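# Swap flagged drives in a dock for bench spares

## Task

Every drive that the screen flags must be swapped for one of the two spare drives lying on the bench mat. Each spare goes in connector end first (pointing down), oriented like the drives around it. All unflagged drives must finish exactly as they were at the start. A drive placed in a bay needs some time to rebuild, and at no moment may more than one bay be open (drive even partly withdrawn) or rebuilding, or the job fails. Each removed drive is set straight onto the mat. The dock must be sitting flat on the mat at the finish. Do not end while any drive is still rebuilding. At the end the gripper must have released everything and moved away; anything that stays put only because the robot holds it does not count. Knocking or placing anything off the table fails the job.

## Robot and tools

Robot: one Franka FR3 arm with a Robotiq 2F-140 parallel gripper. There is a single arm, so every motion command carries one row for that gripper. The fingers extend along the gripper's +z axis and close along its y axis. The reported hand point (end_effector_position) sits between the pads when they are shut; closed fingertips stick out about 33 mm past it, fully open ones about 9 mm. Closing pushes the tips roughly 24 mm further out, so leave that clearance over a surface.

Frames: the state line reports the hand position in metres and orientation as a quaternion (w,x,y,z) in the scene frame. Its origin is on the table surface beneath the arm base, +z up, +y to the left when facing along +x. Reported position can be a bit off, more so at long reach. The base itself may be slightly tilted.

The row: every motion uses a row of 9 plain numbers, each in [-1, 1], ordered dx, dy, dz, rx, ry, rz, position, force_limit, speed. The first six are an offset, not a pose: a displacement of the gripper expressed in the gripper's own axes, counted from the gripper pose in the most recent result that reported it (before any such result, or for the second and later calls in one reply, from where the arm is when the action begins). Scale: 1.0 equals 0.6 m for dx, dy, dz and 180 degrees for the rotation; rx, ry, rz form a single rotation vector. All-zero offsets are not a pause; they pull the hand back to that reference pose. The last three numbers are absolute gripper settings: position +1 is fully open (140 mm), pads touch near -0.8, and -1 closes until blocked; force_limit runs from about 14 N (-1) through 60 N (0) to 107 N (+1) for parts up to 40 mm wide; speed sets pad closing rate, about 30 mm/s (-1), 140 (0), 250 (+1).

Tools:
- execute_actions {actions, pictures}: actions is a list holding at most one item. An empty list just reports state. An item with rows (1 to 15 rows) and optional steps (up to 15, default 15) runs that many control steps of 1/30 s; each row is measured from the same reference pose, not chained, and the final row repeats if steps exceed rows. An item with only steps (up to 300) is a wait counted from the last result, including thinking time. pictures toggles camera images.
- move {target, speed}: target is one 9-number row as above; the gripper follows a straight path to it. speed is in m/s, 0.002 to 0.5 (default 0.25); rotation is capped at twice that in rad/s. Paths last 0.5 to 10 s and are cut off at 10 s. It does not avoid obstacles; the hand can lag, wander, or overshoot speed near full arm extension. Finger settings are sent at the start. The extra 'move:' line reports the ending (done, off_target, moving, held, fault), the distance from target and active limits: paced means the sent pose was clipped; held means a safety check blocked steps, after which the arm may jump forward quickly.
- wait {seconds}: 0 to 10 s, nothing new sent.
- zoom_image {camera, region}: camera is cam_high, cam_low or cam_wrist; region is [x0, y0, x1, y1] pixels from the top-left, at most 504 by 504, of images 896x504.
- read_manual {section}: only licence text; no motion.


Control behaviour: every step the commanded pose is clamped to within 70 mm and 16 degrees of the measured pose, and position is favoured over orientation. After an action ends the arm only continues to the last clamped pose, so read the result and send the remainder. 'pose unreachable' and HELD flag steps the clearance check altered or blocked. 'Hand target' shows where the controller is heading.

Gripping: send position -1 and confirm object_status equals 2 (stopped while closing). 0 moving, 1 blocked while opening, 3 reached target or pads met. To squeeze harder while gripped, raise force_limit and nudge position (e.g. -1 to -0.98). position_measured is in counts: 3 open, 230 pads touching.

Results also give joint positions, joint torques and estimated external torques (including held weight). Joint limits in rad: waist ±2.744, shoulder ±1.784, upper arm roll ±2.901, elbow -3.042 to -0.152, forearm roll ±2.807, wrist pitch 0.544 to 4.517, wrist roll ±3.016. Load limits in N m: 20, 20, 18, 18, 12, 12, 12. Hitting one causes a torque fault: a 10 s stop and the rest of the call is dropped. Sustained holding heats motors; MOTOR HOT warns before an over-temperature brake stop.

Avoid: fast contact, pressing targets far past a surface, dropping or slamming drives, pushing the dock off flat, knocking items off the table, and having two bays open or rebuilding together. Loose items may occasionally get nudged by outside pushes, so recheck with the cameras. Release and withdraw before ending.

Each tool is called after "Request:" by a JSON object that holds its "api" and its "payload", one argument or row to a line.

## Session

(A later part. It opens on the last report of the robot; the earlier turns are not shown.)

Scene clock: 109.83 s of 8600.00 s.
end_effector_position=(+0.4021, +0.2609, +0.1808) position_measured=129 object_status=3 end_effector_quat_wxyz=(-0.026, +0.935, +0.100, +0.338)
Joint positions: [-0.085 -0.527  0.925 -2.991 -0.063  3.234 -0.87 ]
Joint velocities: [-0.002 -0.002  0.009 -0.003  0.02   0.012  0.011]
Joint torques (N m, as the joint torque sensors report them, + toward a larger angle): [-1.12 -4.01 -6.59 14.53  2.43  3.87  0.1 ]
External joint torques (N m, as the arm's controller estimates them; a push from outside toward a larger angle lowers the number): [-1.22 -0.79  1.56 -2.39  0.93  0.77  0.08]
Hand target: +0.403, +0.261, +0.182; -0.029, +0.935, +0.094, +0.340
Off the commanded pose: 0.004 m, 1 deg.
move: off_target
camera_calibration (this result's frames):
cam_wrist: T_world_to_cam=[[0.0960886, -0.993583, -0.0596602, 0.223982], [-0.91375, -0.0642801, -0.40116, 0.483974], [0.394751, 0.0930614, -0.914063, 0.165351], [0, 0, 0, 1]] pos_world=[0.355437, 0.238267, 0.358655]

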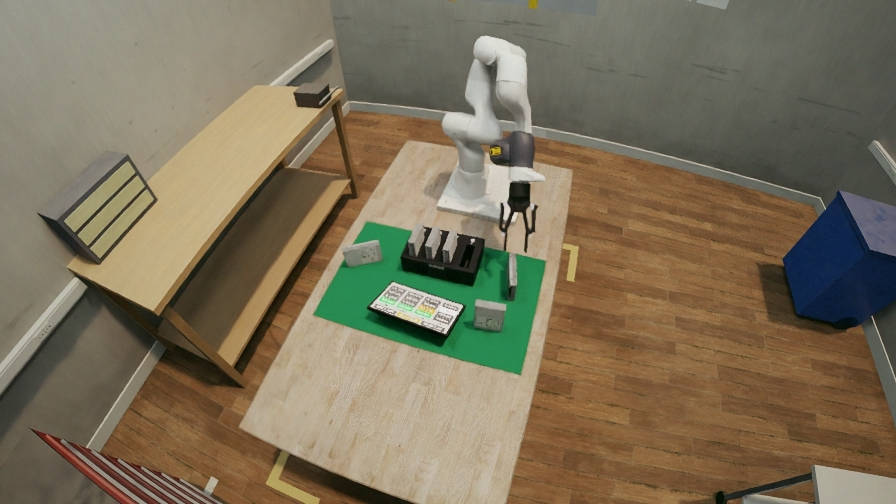

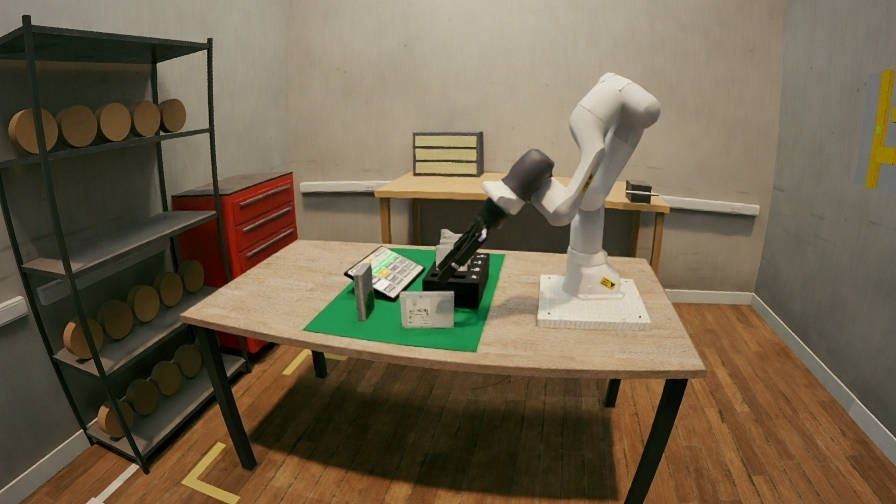

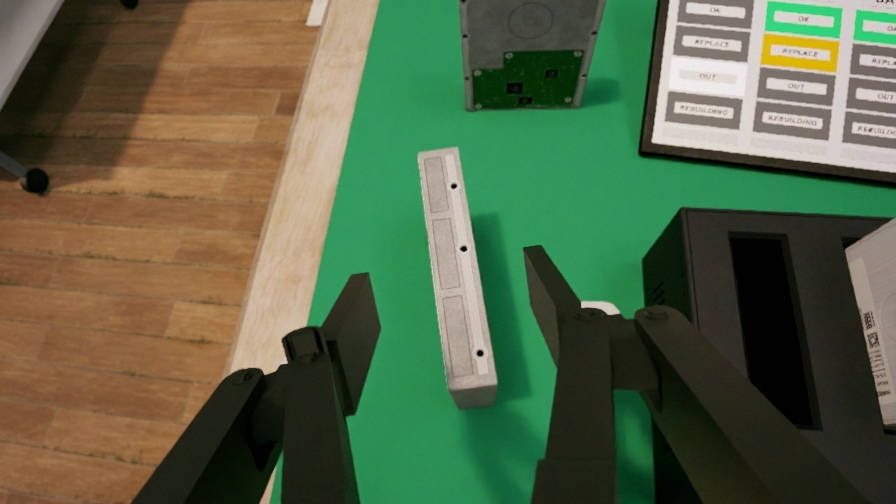

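Request:
{"api": "move", "payload": {
  "target": [-0.0905,0.002,0.1475,0.006,0,0.002,0,0,0],
  "speed": 0.08
}}

Request:
{"api": "zoom_image", "payload": {
  "camera": "cam_low",
  "region": [380, 240, 520, 340]
}}

Scene clock: 117.60 s of 8600.00 s.
end_effector_position=(+0.4187, +0.2587, +0.0807) position_measured=129 object_status=3 end_effector_quat_wxyz=(-0.031, +0.934, +0.105, +0.341)
Joint positions: [-1.061 -0.521  1.896 -2.929 -0.048  3.655 -0.771]
Joint velocities: [-0.004 -0.     0.004 -0.002  0.009  0.012  0.001]
Joint torques (N m, as the joint torque sensors report them, + toward a larger angle): [-1.93 14.16 -8.14  8.73  2.48  3.61  0.02]
External joint torques (N m, as the arm's controller estimates them; a push from outside toward a larger angle lowers the number): [-1.92  0.08  1.74  0.11  0.86  0.63  0.  ]
Hand target: +0.420, +0.260, +0.082; -0.035, +0.933, +0.100, +0.343
Off the commanded pose: 0.004 m, 1 deg.
move: off_target
camera_calibration (this result's frames):
cam_wrist: T_world_to_cam=[[0.108498, -0.991916, -0.0658088, 0.209161], [-0.911153, -0.0727544, -0.405594, 0.460291], [0.397527, 0.103968, -0.911681, 0.0633568], [0, 0, 0, 1]] pos_world=[0.371516, 0.234372, 0.258217]

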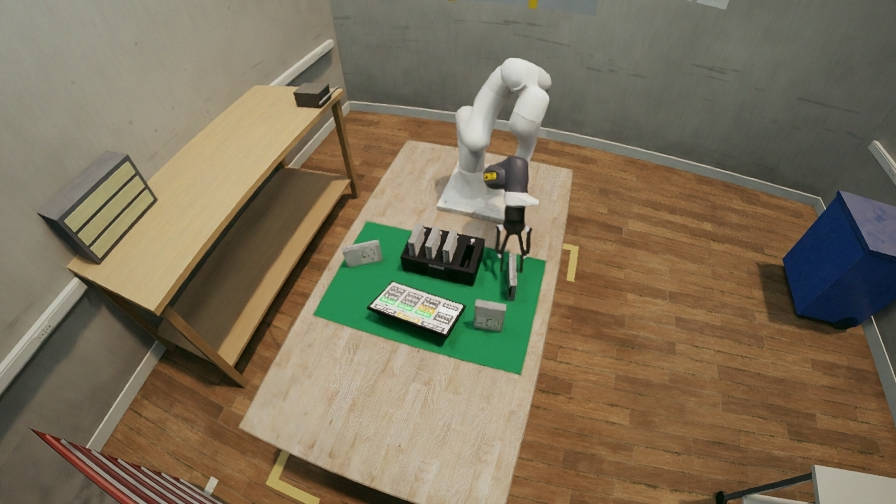

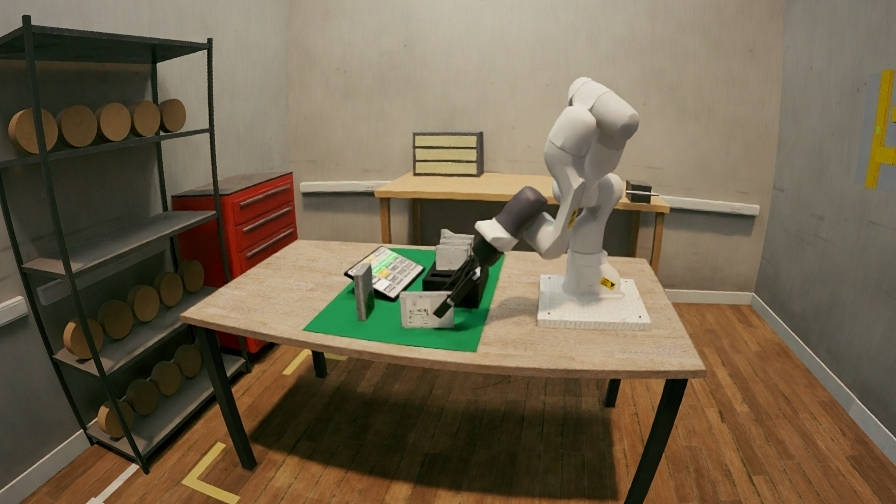

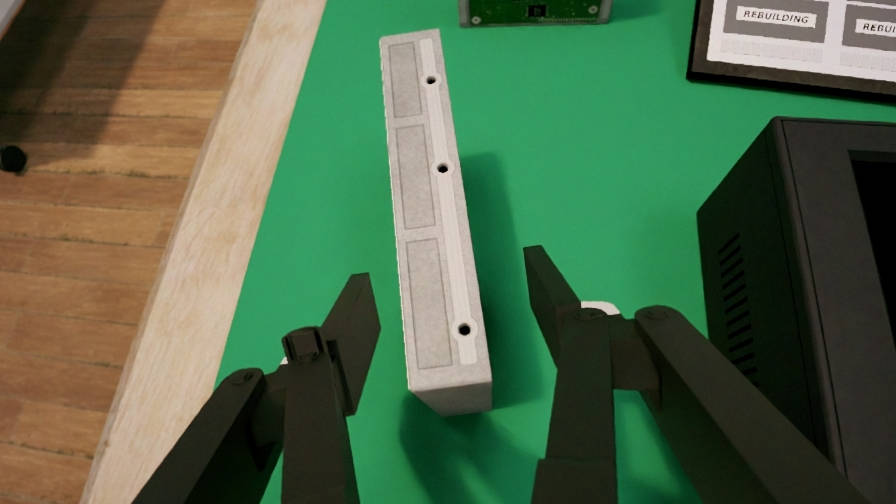

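Region (380, 240, 520, 340) of cam_low's 896x504 image, scaled by 3.600, with more detail than that image has; it fills the top 360 rows of this view, and the rest is white.

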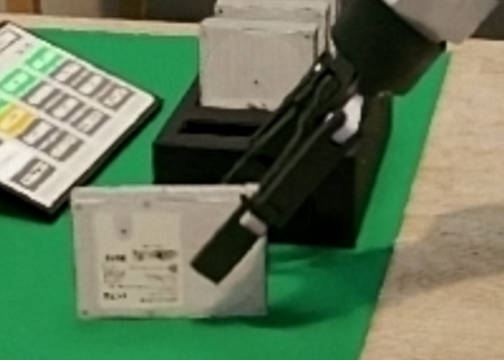

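Good. Shift slightly, grip firmly, lift 0.17.

Request:
{"api": "move", "payload": {
  "target": [0,-0.005,0.004,0,0,0,-1,0.6,-0.6],
  "speed": 0.05
}}

Request:
{"api": "move", "payload": {
  "target": [0.19,0,-0.22,0,0,0,-1,0.6,-0.6],
  "speed": 0.1
}}

Request:
{"api": "move", "payload": {
  "target": [0,0,0,0,-0.5,0,-1,0.6,-0.6],
  "speed": 0.2
}}

Scene clock: 122.57 s of 8600.00 s.
end_effector_position=(+0.4194, +0.2622, +0.0799) position_measured=195 object_status=2 end_effector_quat_wxyz=(-0.032, +0.933, +0.107, +0.341)
Joint positions: [-1.07  -0.526  1.909 -2.922 -0.047  3.657 -0.77 ]
Joint velocities: [ 0.001 -0.     0.    -0.     0.001 -0.     0.002]
Joint torques (N m, as the joint torque sensors report them, + toward a larger angle): [-1.47 13.76 -7.65  8.62  2.19  2.47 -0.09]
External joint torques (N m, as the arm's controller estimates them; a push from outside toward a larger angle lowers the number): [-1.55 -0.74  2.3  -0.13  0.56 -0.54 -0.1 ]
Hand target: +0.420, +0.262, +0.079; -0.031, +0.934, +0.105, +0.341
Off the commanded pose: 0.001 m, 0 deg.
move: done
camera_calibration (this result's frames):
cam_wrist: T_world_to_cam=[[0.114063, -0.991353, -0.0648811, 0.209919], [-0.909924, -0.0780333, -0.407368, 0.46186], [0.398782, 0.105503, -0.910957, 0.0609321], [0, 0, 0, 1]] pos_world=[0.372015, 0.237716, 0.257273]

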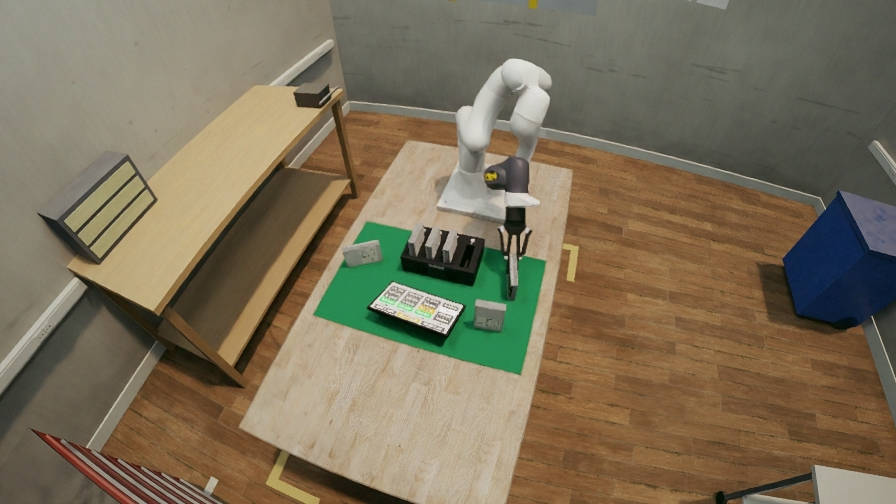

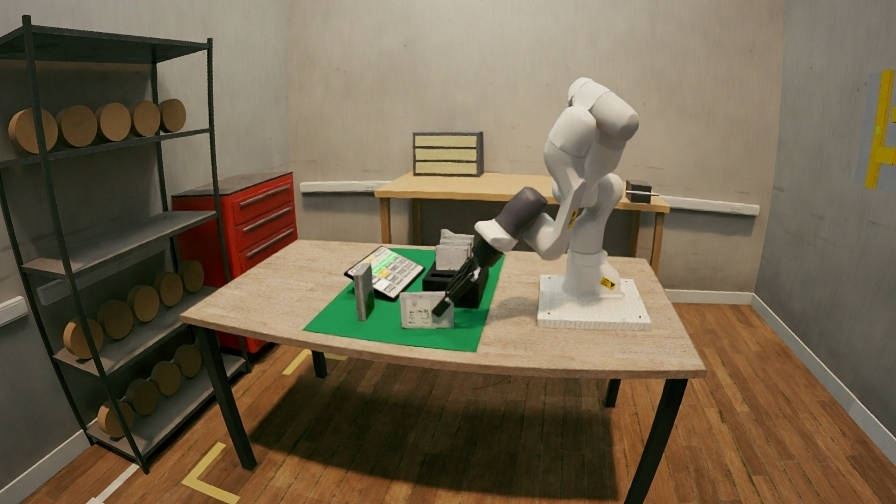

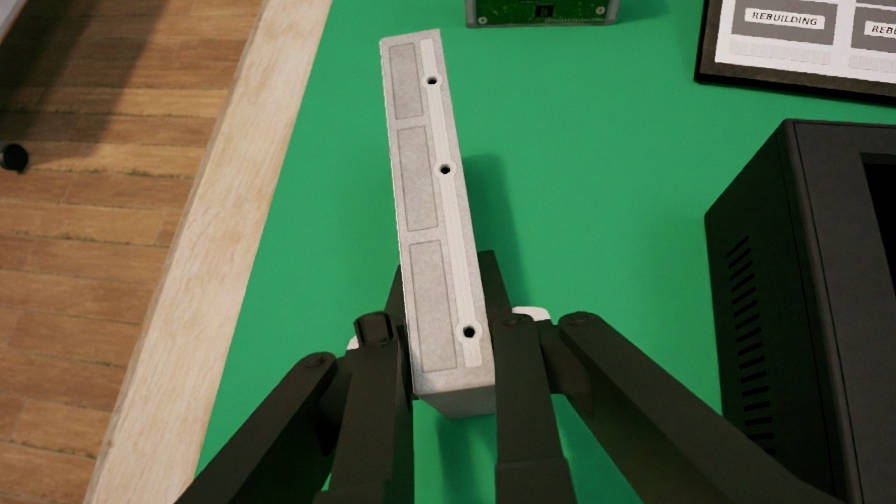

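Scene clock: 124.97 s of 8600.00 s.
end_effector_position=(+0.4172, +0.2629, +0.2419) position_measured=195 object_status=2 end_effector_quat_wxyz=(-0.032, +0.939, +0.102, +0.328)
Joint positions: [ 0.184 -0.583  0.568 -2.906 -0.102  3.002 -0.967]
Joint velocities: [ 0.003 -0.    -0.005 -0.    -0.007 -0.013 -0.01 ]
Joint torques (N m, as the joint torque sensors report them, + toward a larger angle): [  0.66 -10.7  -10.19  24.5    0.5    4.18  -0.57]
External joint torques (N m, as the arm's controller estimates them; a push from outside toward a larger angle lowers the number): [ 0.66 -3.54 -3.48  3.46 -0.8   0.96 -0.58]
Hand target: +0.420, +0.266, +0.249; -0.034, +0.936, +0.108, +0.334
Off the commanded pose: 0.013 m, 2 deg.
move: off_target
camera_calibration (this result's frames):
cam_wrist: T_world_to_cam=[[0.101735, -0.992386, -0.0694262, 0.227849], [-0.922301, -0.0679341, -0.380456, 0.52191], [0.372842, 0.102738, -0.92219, 0.223591], [0, 0, 0, 1]] pos_world=[0.374814, 0.238598, 0.420575]

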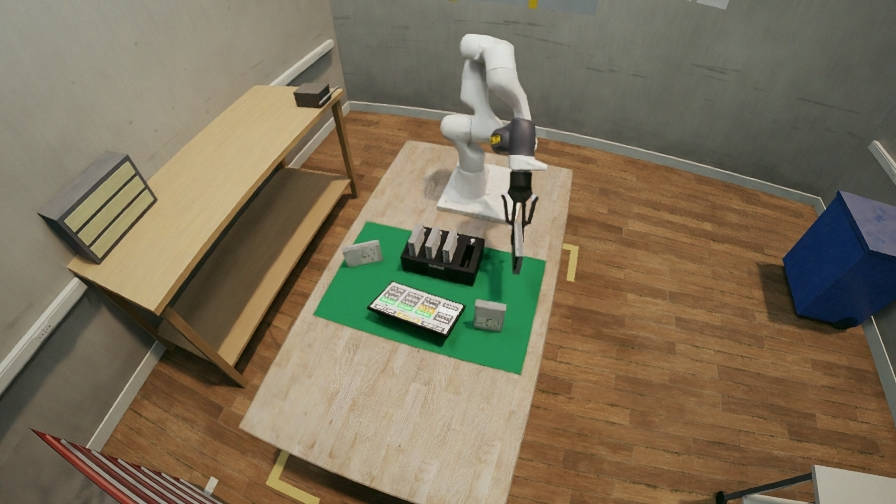

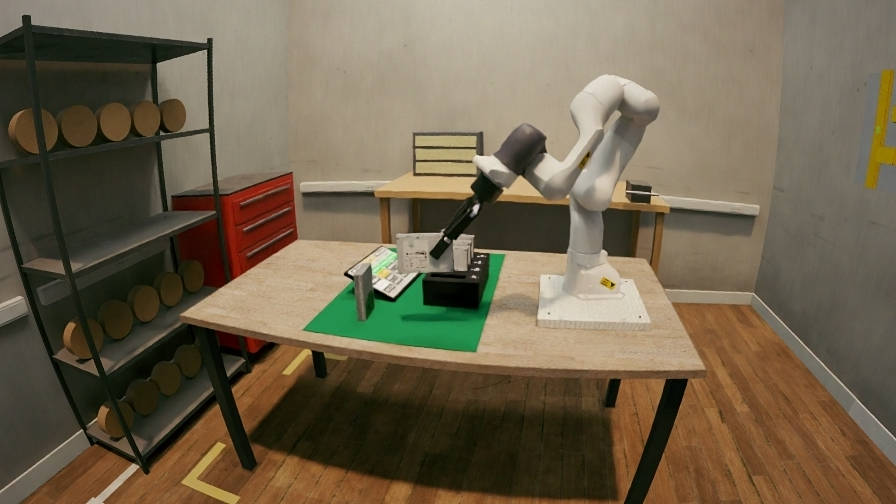

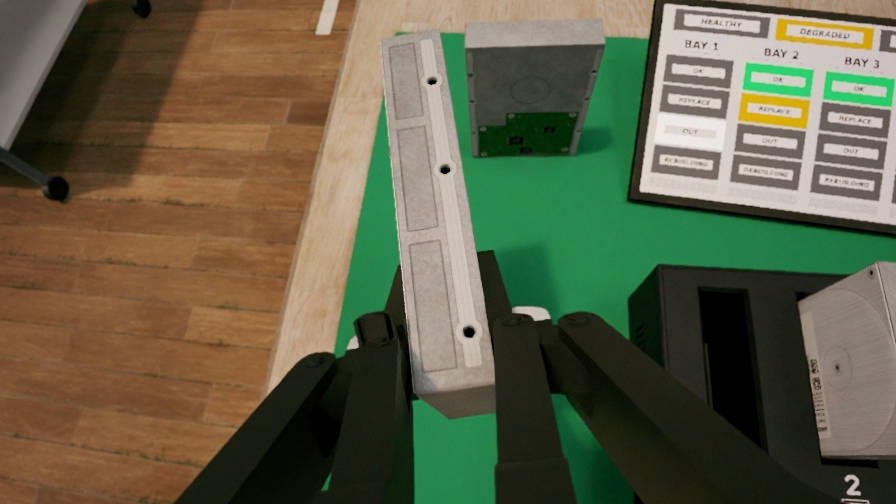

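Scene clock: 129.63 s of 8600.00 s.
end_effector_position=(+0.4191, +0.2646, +0.2318) position_measured=195 object_status=2 end_effector_quat_wxyz=(+0.045, +0.897, +0.098, -0.430)
Joint positions: [ 0.368  0.808  0.186 -1.045  0.118  0.984 -1.252]
Joint velocities: [-0.001 -0.001  0.001 -0.     0.002 -0.012  0.006]
Joint torques (N m, as the joint torque sensors report them, + toward a larger angle): [  0.76 -57.13   6.29  22.35   2.92  -2.06   0.01]
External joint torques (N m, as the arm's controller estimates them; a push from outside toward a larger angle lowers the number): [ 0.73 -5.64  1.93  0.81  1.28 -1.84  0.03]
Hand target: +0.416, +0.266, +0.237; +0.047, +0.895, +0.097, -0.433
Off the commanded pose: 0.010 m, 1 deg.
move: off_target
camera_calibration (this result's frames):
cam_wrist: T_world_to_cam=[[0.138037, -0.984527, 0.107946, 0.170229], [-0.403913, 0.0435557, 0.91376, -0.0267924], [-0.904323, -0.169733, -0.391651, 0.697765], [0, 0, 0, 1]] pos_world=[0.596686, 0.287196, 0.279387]

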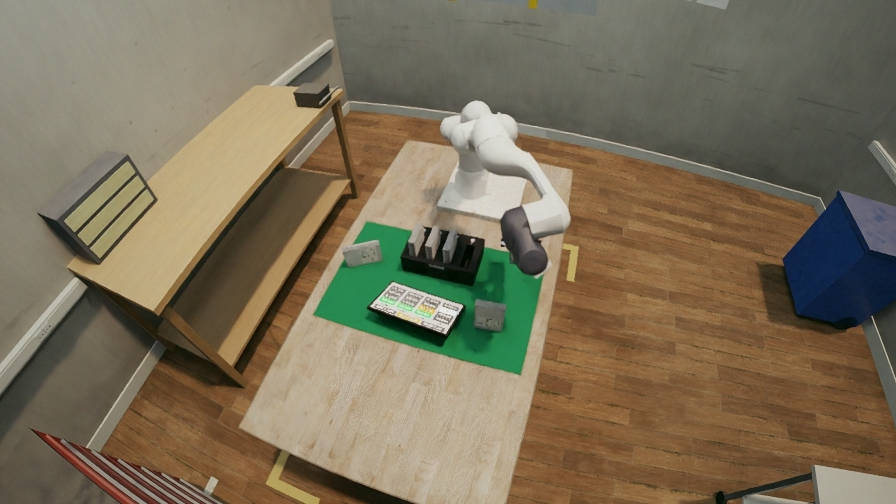

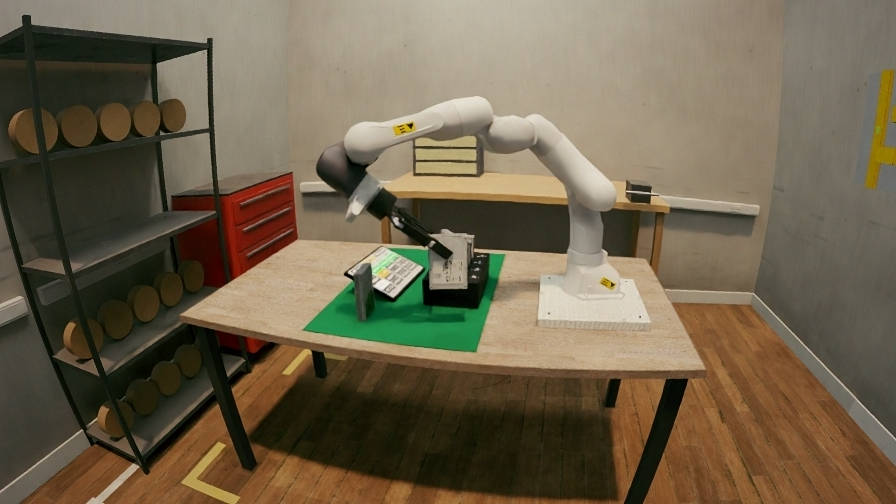

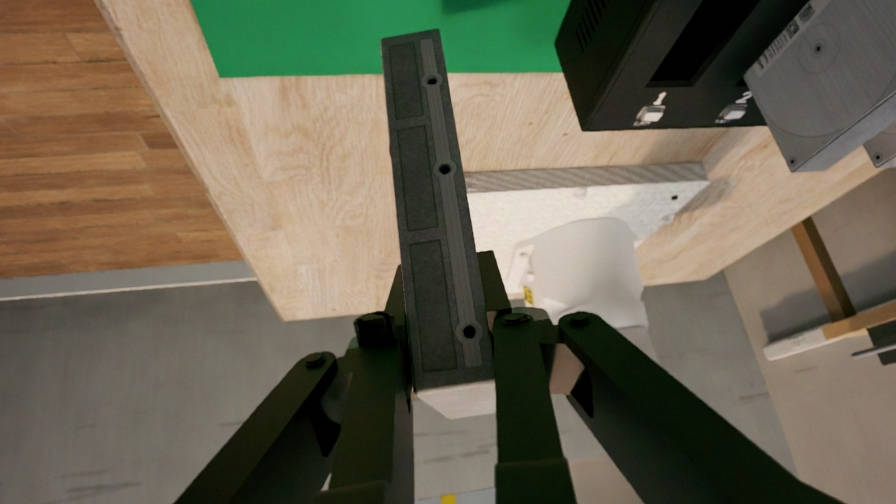

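Request:
{"api": "move", "payload": {
  "target": [-0.0065,0.292,-0.004,0.0465,0.008,0.037,-1,0.6,-0.6],
  "speed": 0.1
}}

Request:
{"api": "zoom_image", "payload": {
  "camera": "cam_low",
  "region": [390, 210, 510, 310]
}}

Scene clock: 136.30 s of 8600.00 s.
end_effector_position=(+0.4569, +0.0932, +0.2354) position_measured=195 object_status=2 end_effector_quat_wxyz=(+0.005, +0.907, +0.007, -0.420)
Joint positions: [ 0.078  0.666  0.143 -1.253  0.045  1.056 -1.394]
Joint velocities: [ 0.001 -0.001  0.008  0.    -0.003  0.001 -0.025]
Joint torques (N m, as the joint torque sensors report them, + toward a larger angle): [ -1.55 -53.76   5.14  21.36   0.59  -0.94  -0.7 ]
External joint torques (N m, as the arm's controller estimates them; a push from outside toward a larger angle lowers the number): [-1.62 -4.85  1.96 -0.34 -0.65 -0.74 -0.69]
Hand target: +0.457, +0.093, +0.239; +0.003, +0.908, +0.015, -0.419
Off the commanded pose: 0.001 m, 1 deg.
move: done
camera_calibration (this result's frames):
cam_wrist: T_world_to_cam=[[-0.0627083, -0.991858, 0.110839, 0.0875733], [-0.410728, 0.126864, 0.902889, -0.00947908], [-0.909599, 0.0110939, -0.415339, 0.695401], [0, 0, 0, 1]] pos_world=[0.634134, 0.0803481, 0.287679]

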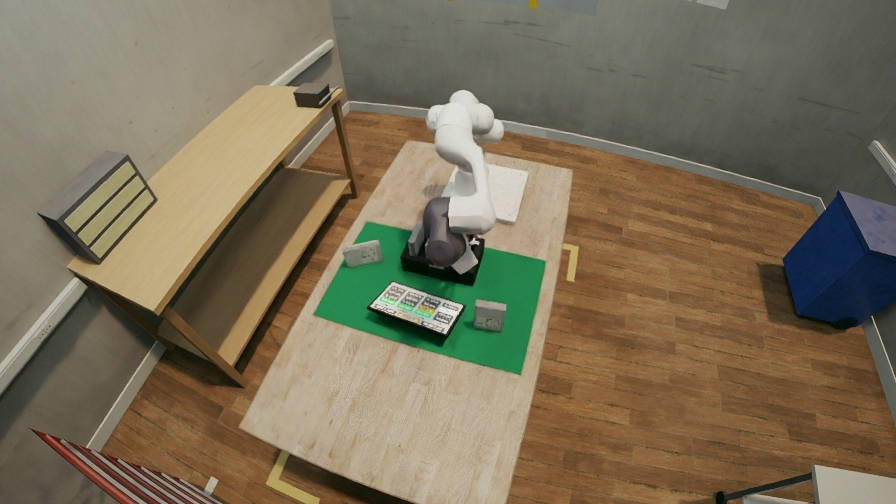

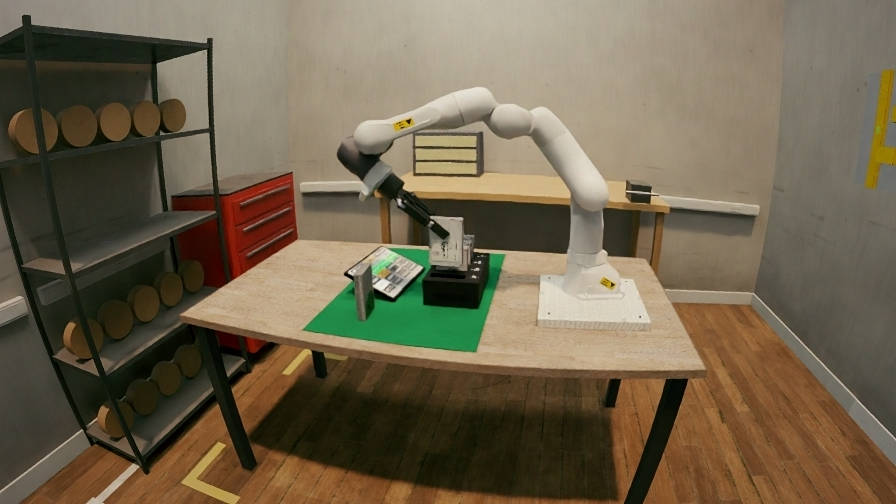

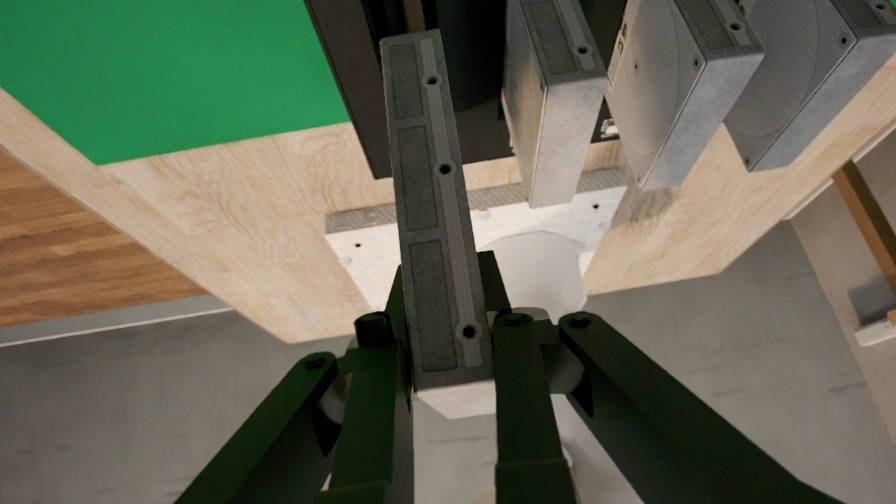

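Region (390, 210, 510, 310) of cam_low's 896x504 image, scaled by 4.200, with more detail than that image has.

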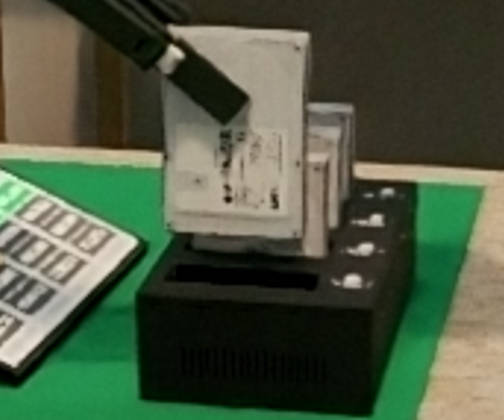

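Request:
{"api": "move", "payload": {
  "target": [0.0175,0,0.026,0,-0.002,-0.004,-1,0.6,-0.6],
  "speed": 0.03
}}

Request:
{"api": "zoom_image", "payload": {
  "camera": "cam_low",
  "region": [390, 210, 510, 310]
}}

Request:
{"api": "zoom_image", "payload": {
  "camera": "cam_wrist",
  "region": [300, 0, 560, 200]
}}

Scene clock: 141.37 s of 8600.00 s.
end_effector_position=(+0.4513, +0.0938, +0.2151) position_measured=195 object_status=2 end_effector_quat_wxyz=(+0.003, +0.905, +0.010, -0.425)
Joint positions: [ 0.077  0.668  0.144 -1.306  0.045  1.103 -1.402]
Joint velocities: [-0.     0.    -0.001 -0.003  0.     0.014 -0.003]
Joint torques (N m, as the joint torque sensors report them, + toward a larger angle): [ -2.1  -53.33   4.41  19.9    0.77  -0.97  -0.65]
External joint torques (N m, as the arm's controller estimates them; a push from outside toward a larger angle lowers the number): [-2.2  -4.71  1.14 -1.53 -0.45 -0.72 -0.63]
Hand target: +0.452, +0.093, +0.217; +0.002, +0.906, +0.012, -0.423
Off the commanded pose: 0.002 m, 0 deg.
move: done
camera_calibration (this result's frames):
cam_wrist: T_world_to_cam=[[-0.0582781, -0.992584, 0.106685, 0.0890754], [-0.402671, 0.12116, 0.907291, 0.0024493], [-0.913488, 0.00991634, -0.406746, 0.681849], [0, 0, 0, 1]] pos_world=[0.629038, 0.0813566, 0.265614]

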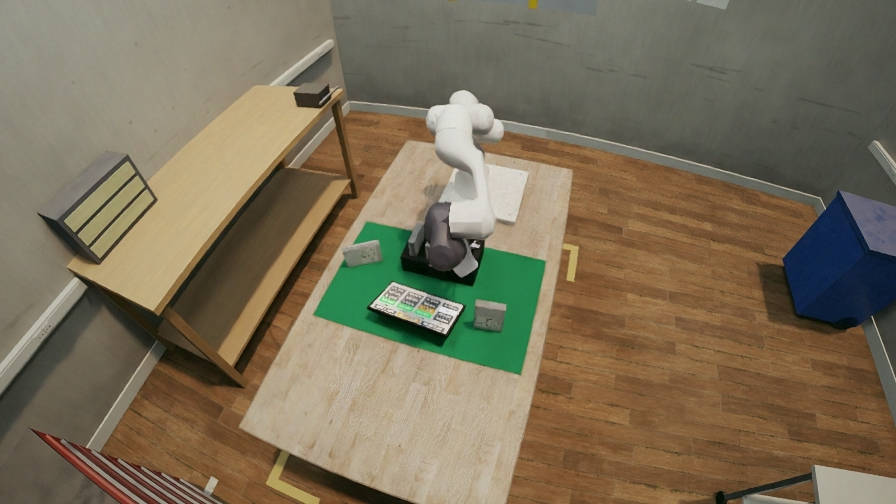

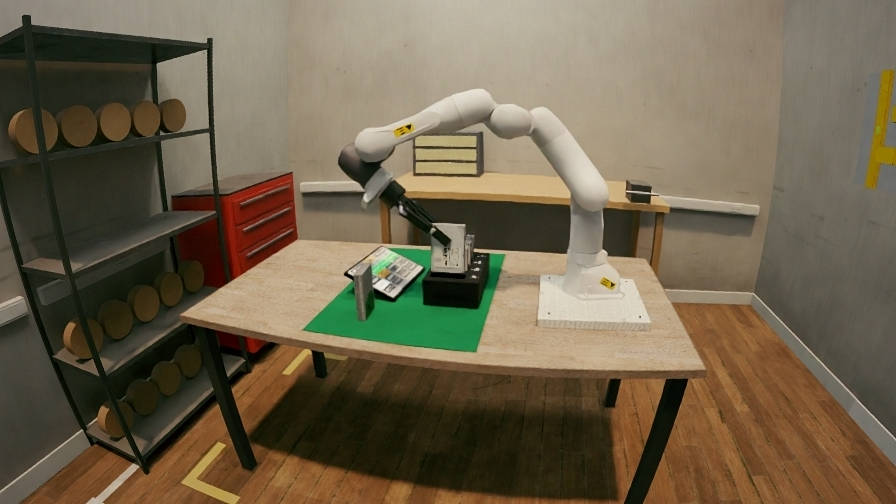

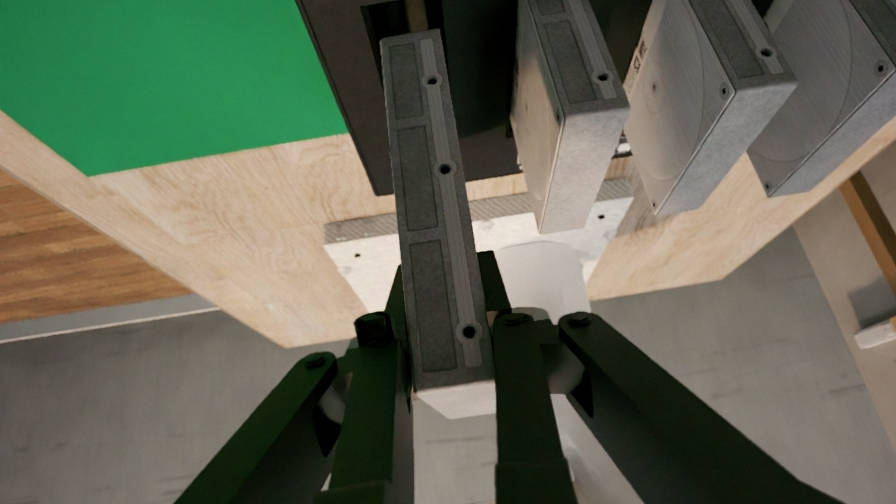

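Region (390, 210, 510, 310) of cam_low's 896x504 image, scaled by 4.200, with more detail than that image has.

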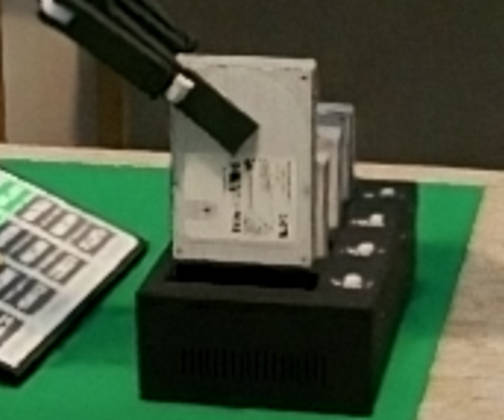

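Region (300, 0, 560, 200) of cam_wrist's 896x504 image, scaled by 1.938, with more detail than that image has; it fills the top 388 rows of this view, and the rest is white.

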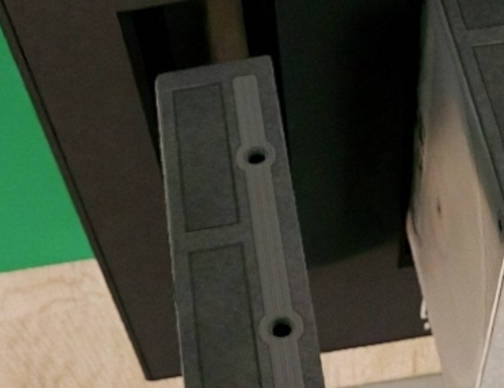

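Request:
{"api": "move", "payload": {
  "target": [0.0465,-0.003,0.0355,0,0.002,0,-1,0.6,-0.6],
  "speed": 0.015
}}

Request:
{"api": "zoom_image", "payload": {
  "camera": "cam_low",
  "region": [390, 210, 510, 310]
}}

Scene clock: 148.17 s of 8600.00 s.
end_effector_position=(+0.4520, +0.0960, +0.1782) position_measured=195 object_status=2 end_effector_quat_wxyz=(+0.002, +0.906, +0.008, -0.423)
Joint positions: [ 0.078  0.701  0.144 -1.346  0.041  1.179 -1.403]
Joint velocities: [ 0.001  0.     0.    -0.003 -0.     0.002  0.   ]
Joint torques (N m, as the joint torque sensors report them, + toward a larger angle): [ -0.12 -53.23   3.19  21.12   0.28  -0.6   -0.38]
External joint torques (N m, as the arm's controller estimates them; a push from outside toward a larger angle lowers the number): [-0.21 -3.99 -0.26 -0.14 -0.91 -0.4  -0.36]
Hand target: +0.453, +0.095, +0.180; +0.003, +0.907, +0.009, -0.422
Off the commanded pose: 0.002 m, 0 deg.
move: done
camera_calibration (this result's frames):
cam_wrist: T_world_to_cam=[[-0.0623275, -0.992386, 0.106234, 0.0971324], [-0.405356, 0.122437, 0.905923, 0.0373128], [-0.912032, 0.0134013, -0.409901, 0.667069], [0, 0, 0, 1]] pos_world=[0.629567, 0.0828847, 0.229311]

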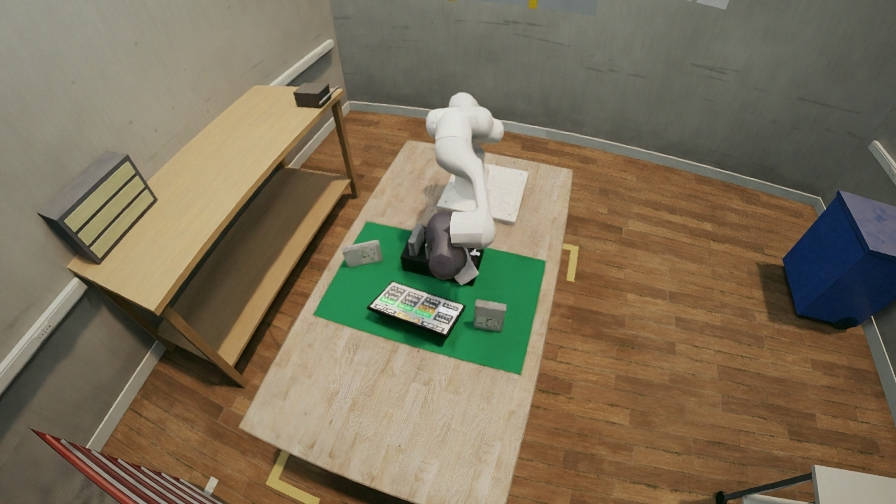

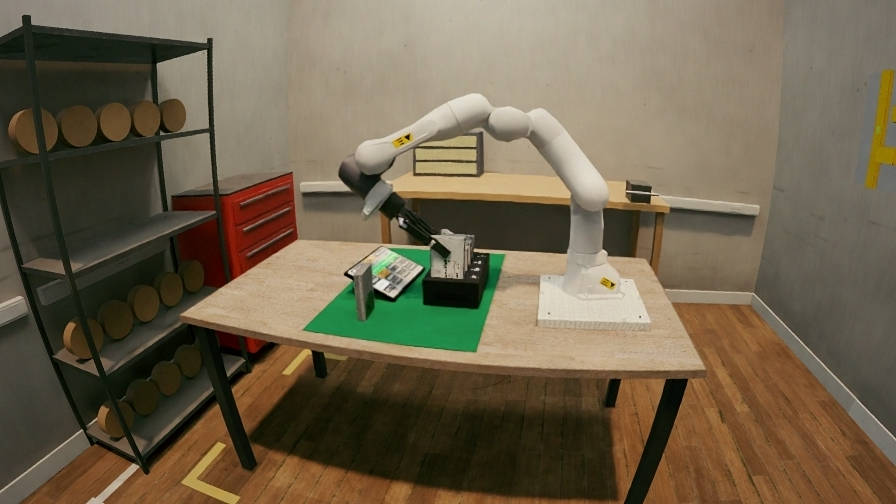

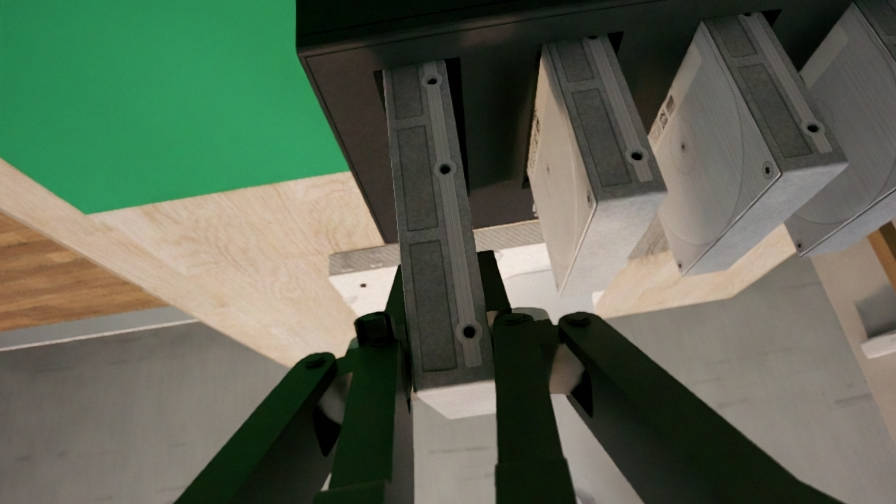

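Region (390, 210, 510, 310) of cam_low's 896x504 image, scaled by 4.200, with more detail than that image has.

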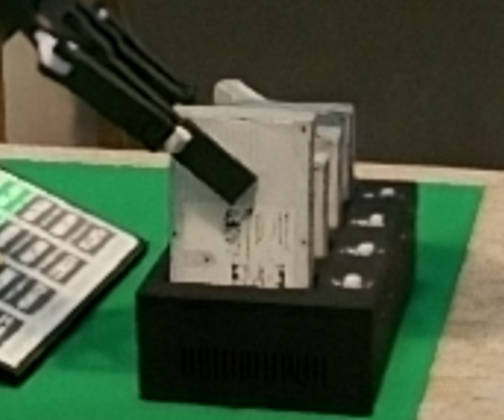

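Hole spacing suggests ~45 mm more.

Request:
{"api": "move", "payload": {
  "target": [0.056,0.002,0.047,0,0,0,-1,0.6,-0.6],
  "speed": 0.015
}}

Scene clock: 153.60 s of 8600.00 s.
end_effector_position=(+0.4512, +0.0957, +0.1380) position_measured=195 object_status=2 end_effector_quat_wxyz=(+0.002, +0.906, +0.005, -0.424)
Joint positions: [ 0.076  0.747  0.144 -1.375  0.034  1.252 -1.403]
Joint velocities: [-0.    -0.     0.001 -0.     0.001  0.    -0.   ]
Joint torques (N m, as the joint torque sensors report them, + toward a larger angle): [ -1.8  -50.14   3.26  18.98   0.02   0.8   -0.73]
External joint torques (N m, as the arm's controller estimates them; a push from outside toward a larger angle lowers the number): [-1.94 -0.47 -0.42 -1.82 -1.11  1.04 -0.71]
Hand target: +0.452, +0.094, +0.134; +0.002, +0.906, +0.008, -0.423
Off the commanded pose: 0.004 m, 0 deg.
move: off_target
camera_calibration (this result's frames):
cam_wrist: T_world_to_cam=[[-0.0668812, -0.991757, 0.109297, 0.102619], [-0.402846, 0.127058, 0.906406, 0.0717449], [-0.912821, 0.0165914, -0.408023, 0.649698], [0, 0, 0, 1]] pos_world=[0.628823, 0.0818776, 0.188846]

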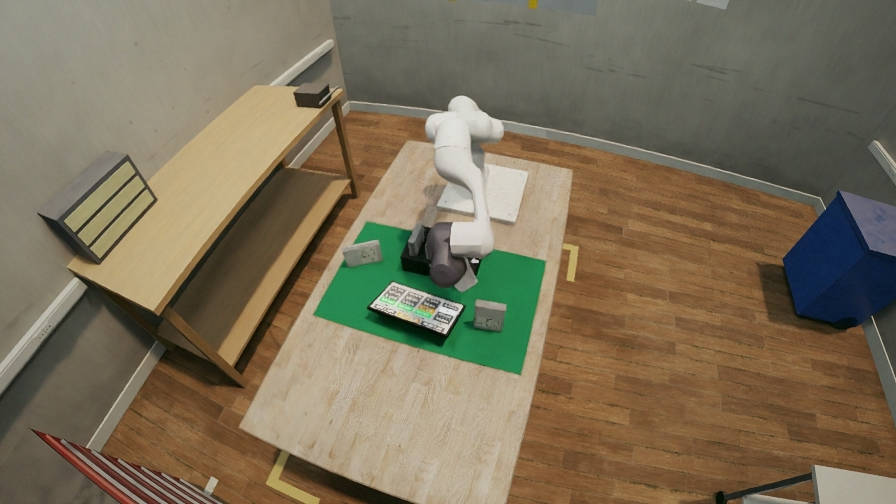

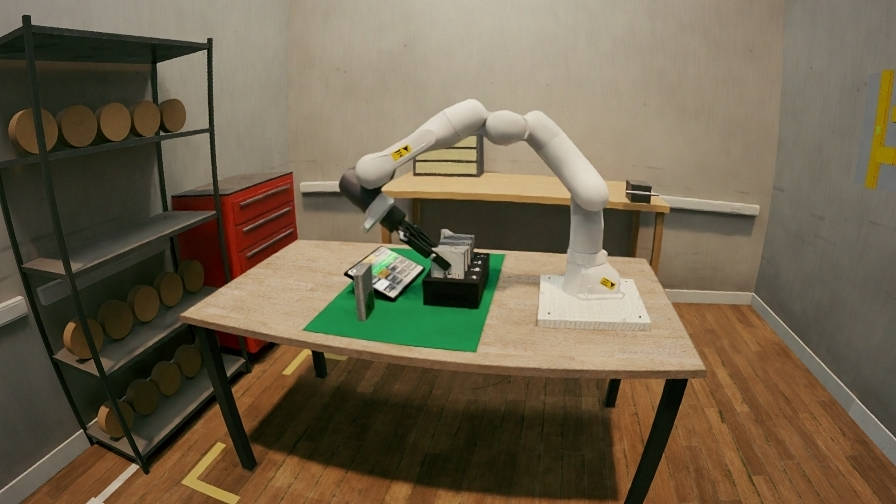

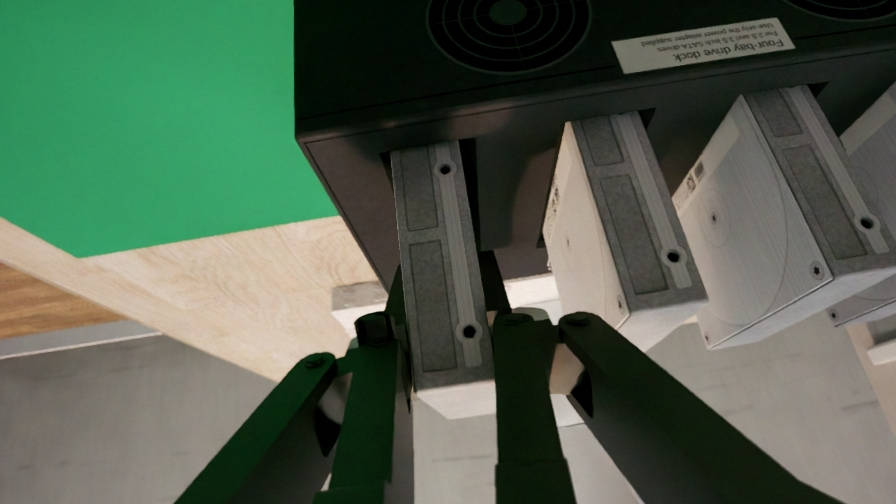

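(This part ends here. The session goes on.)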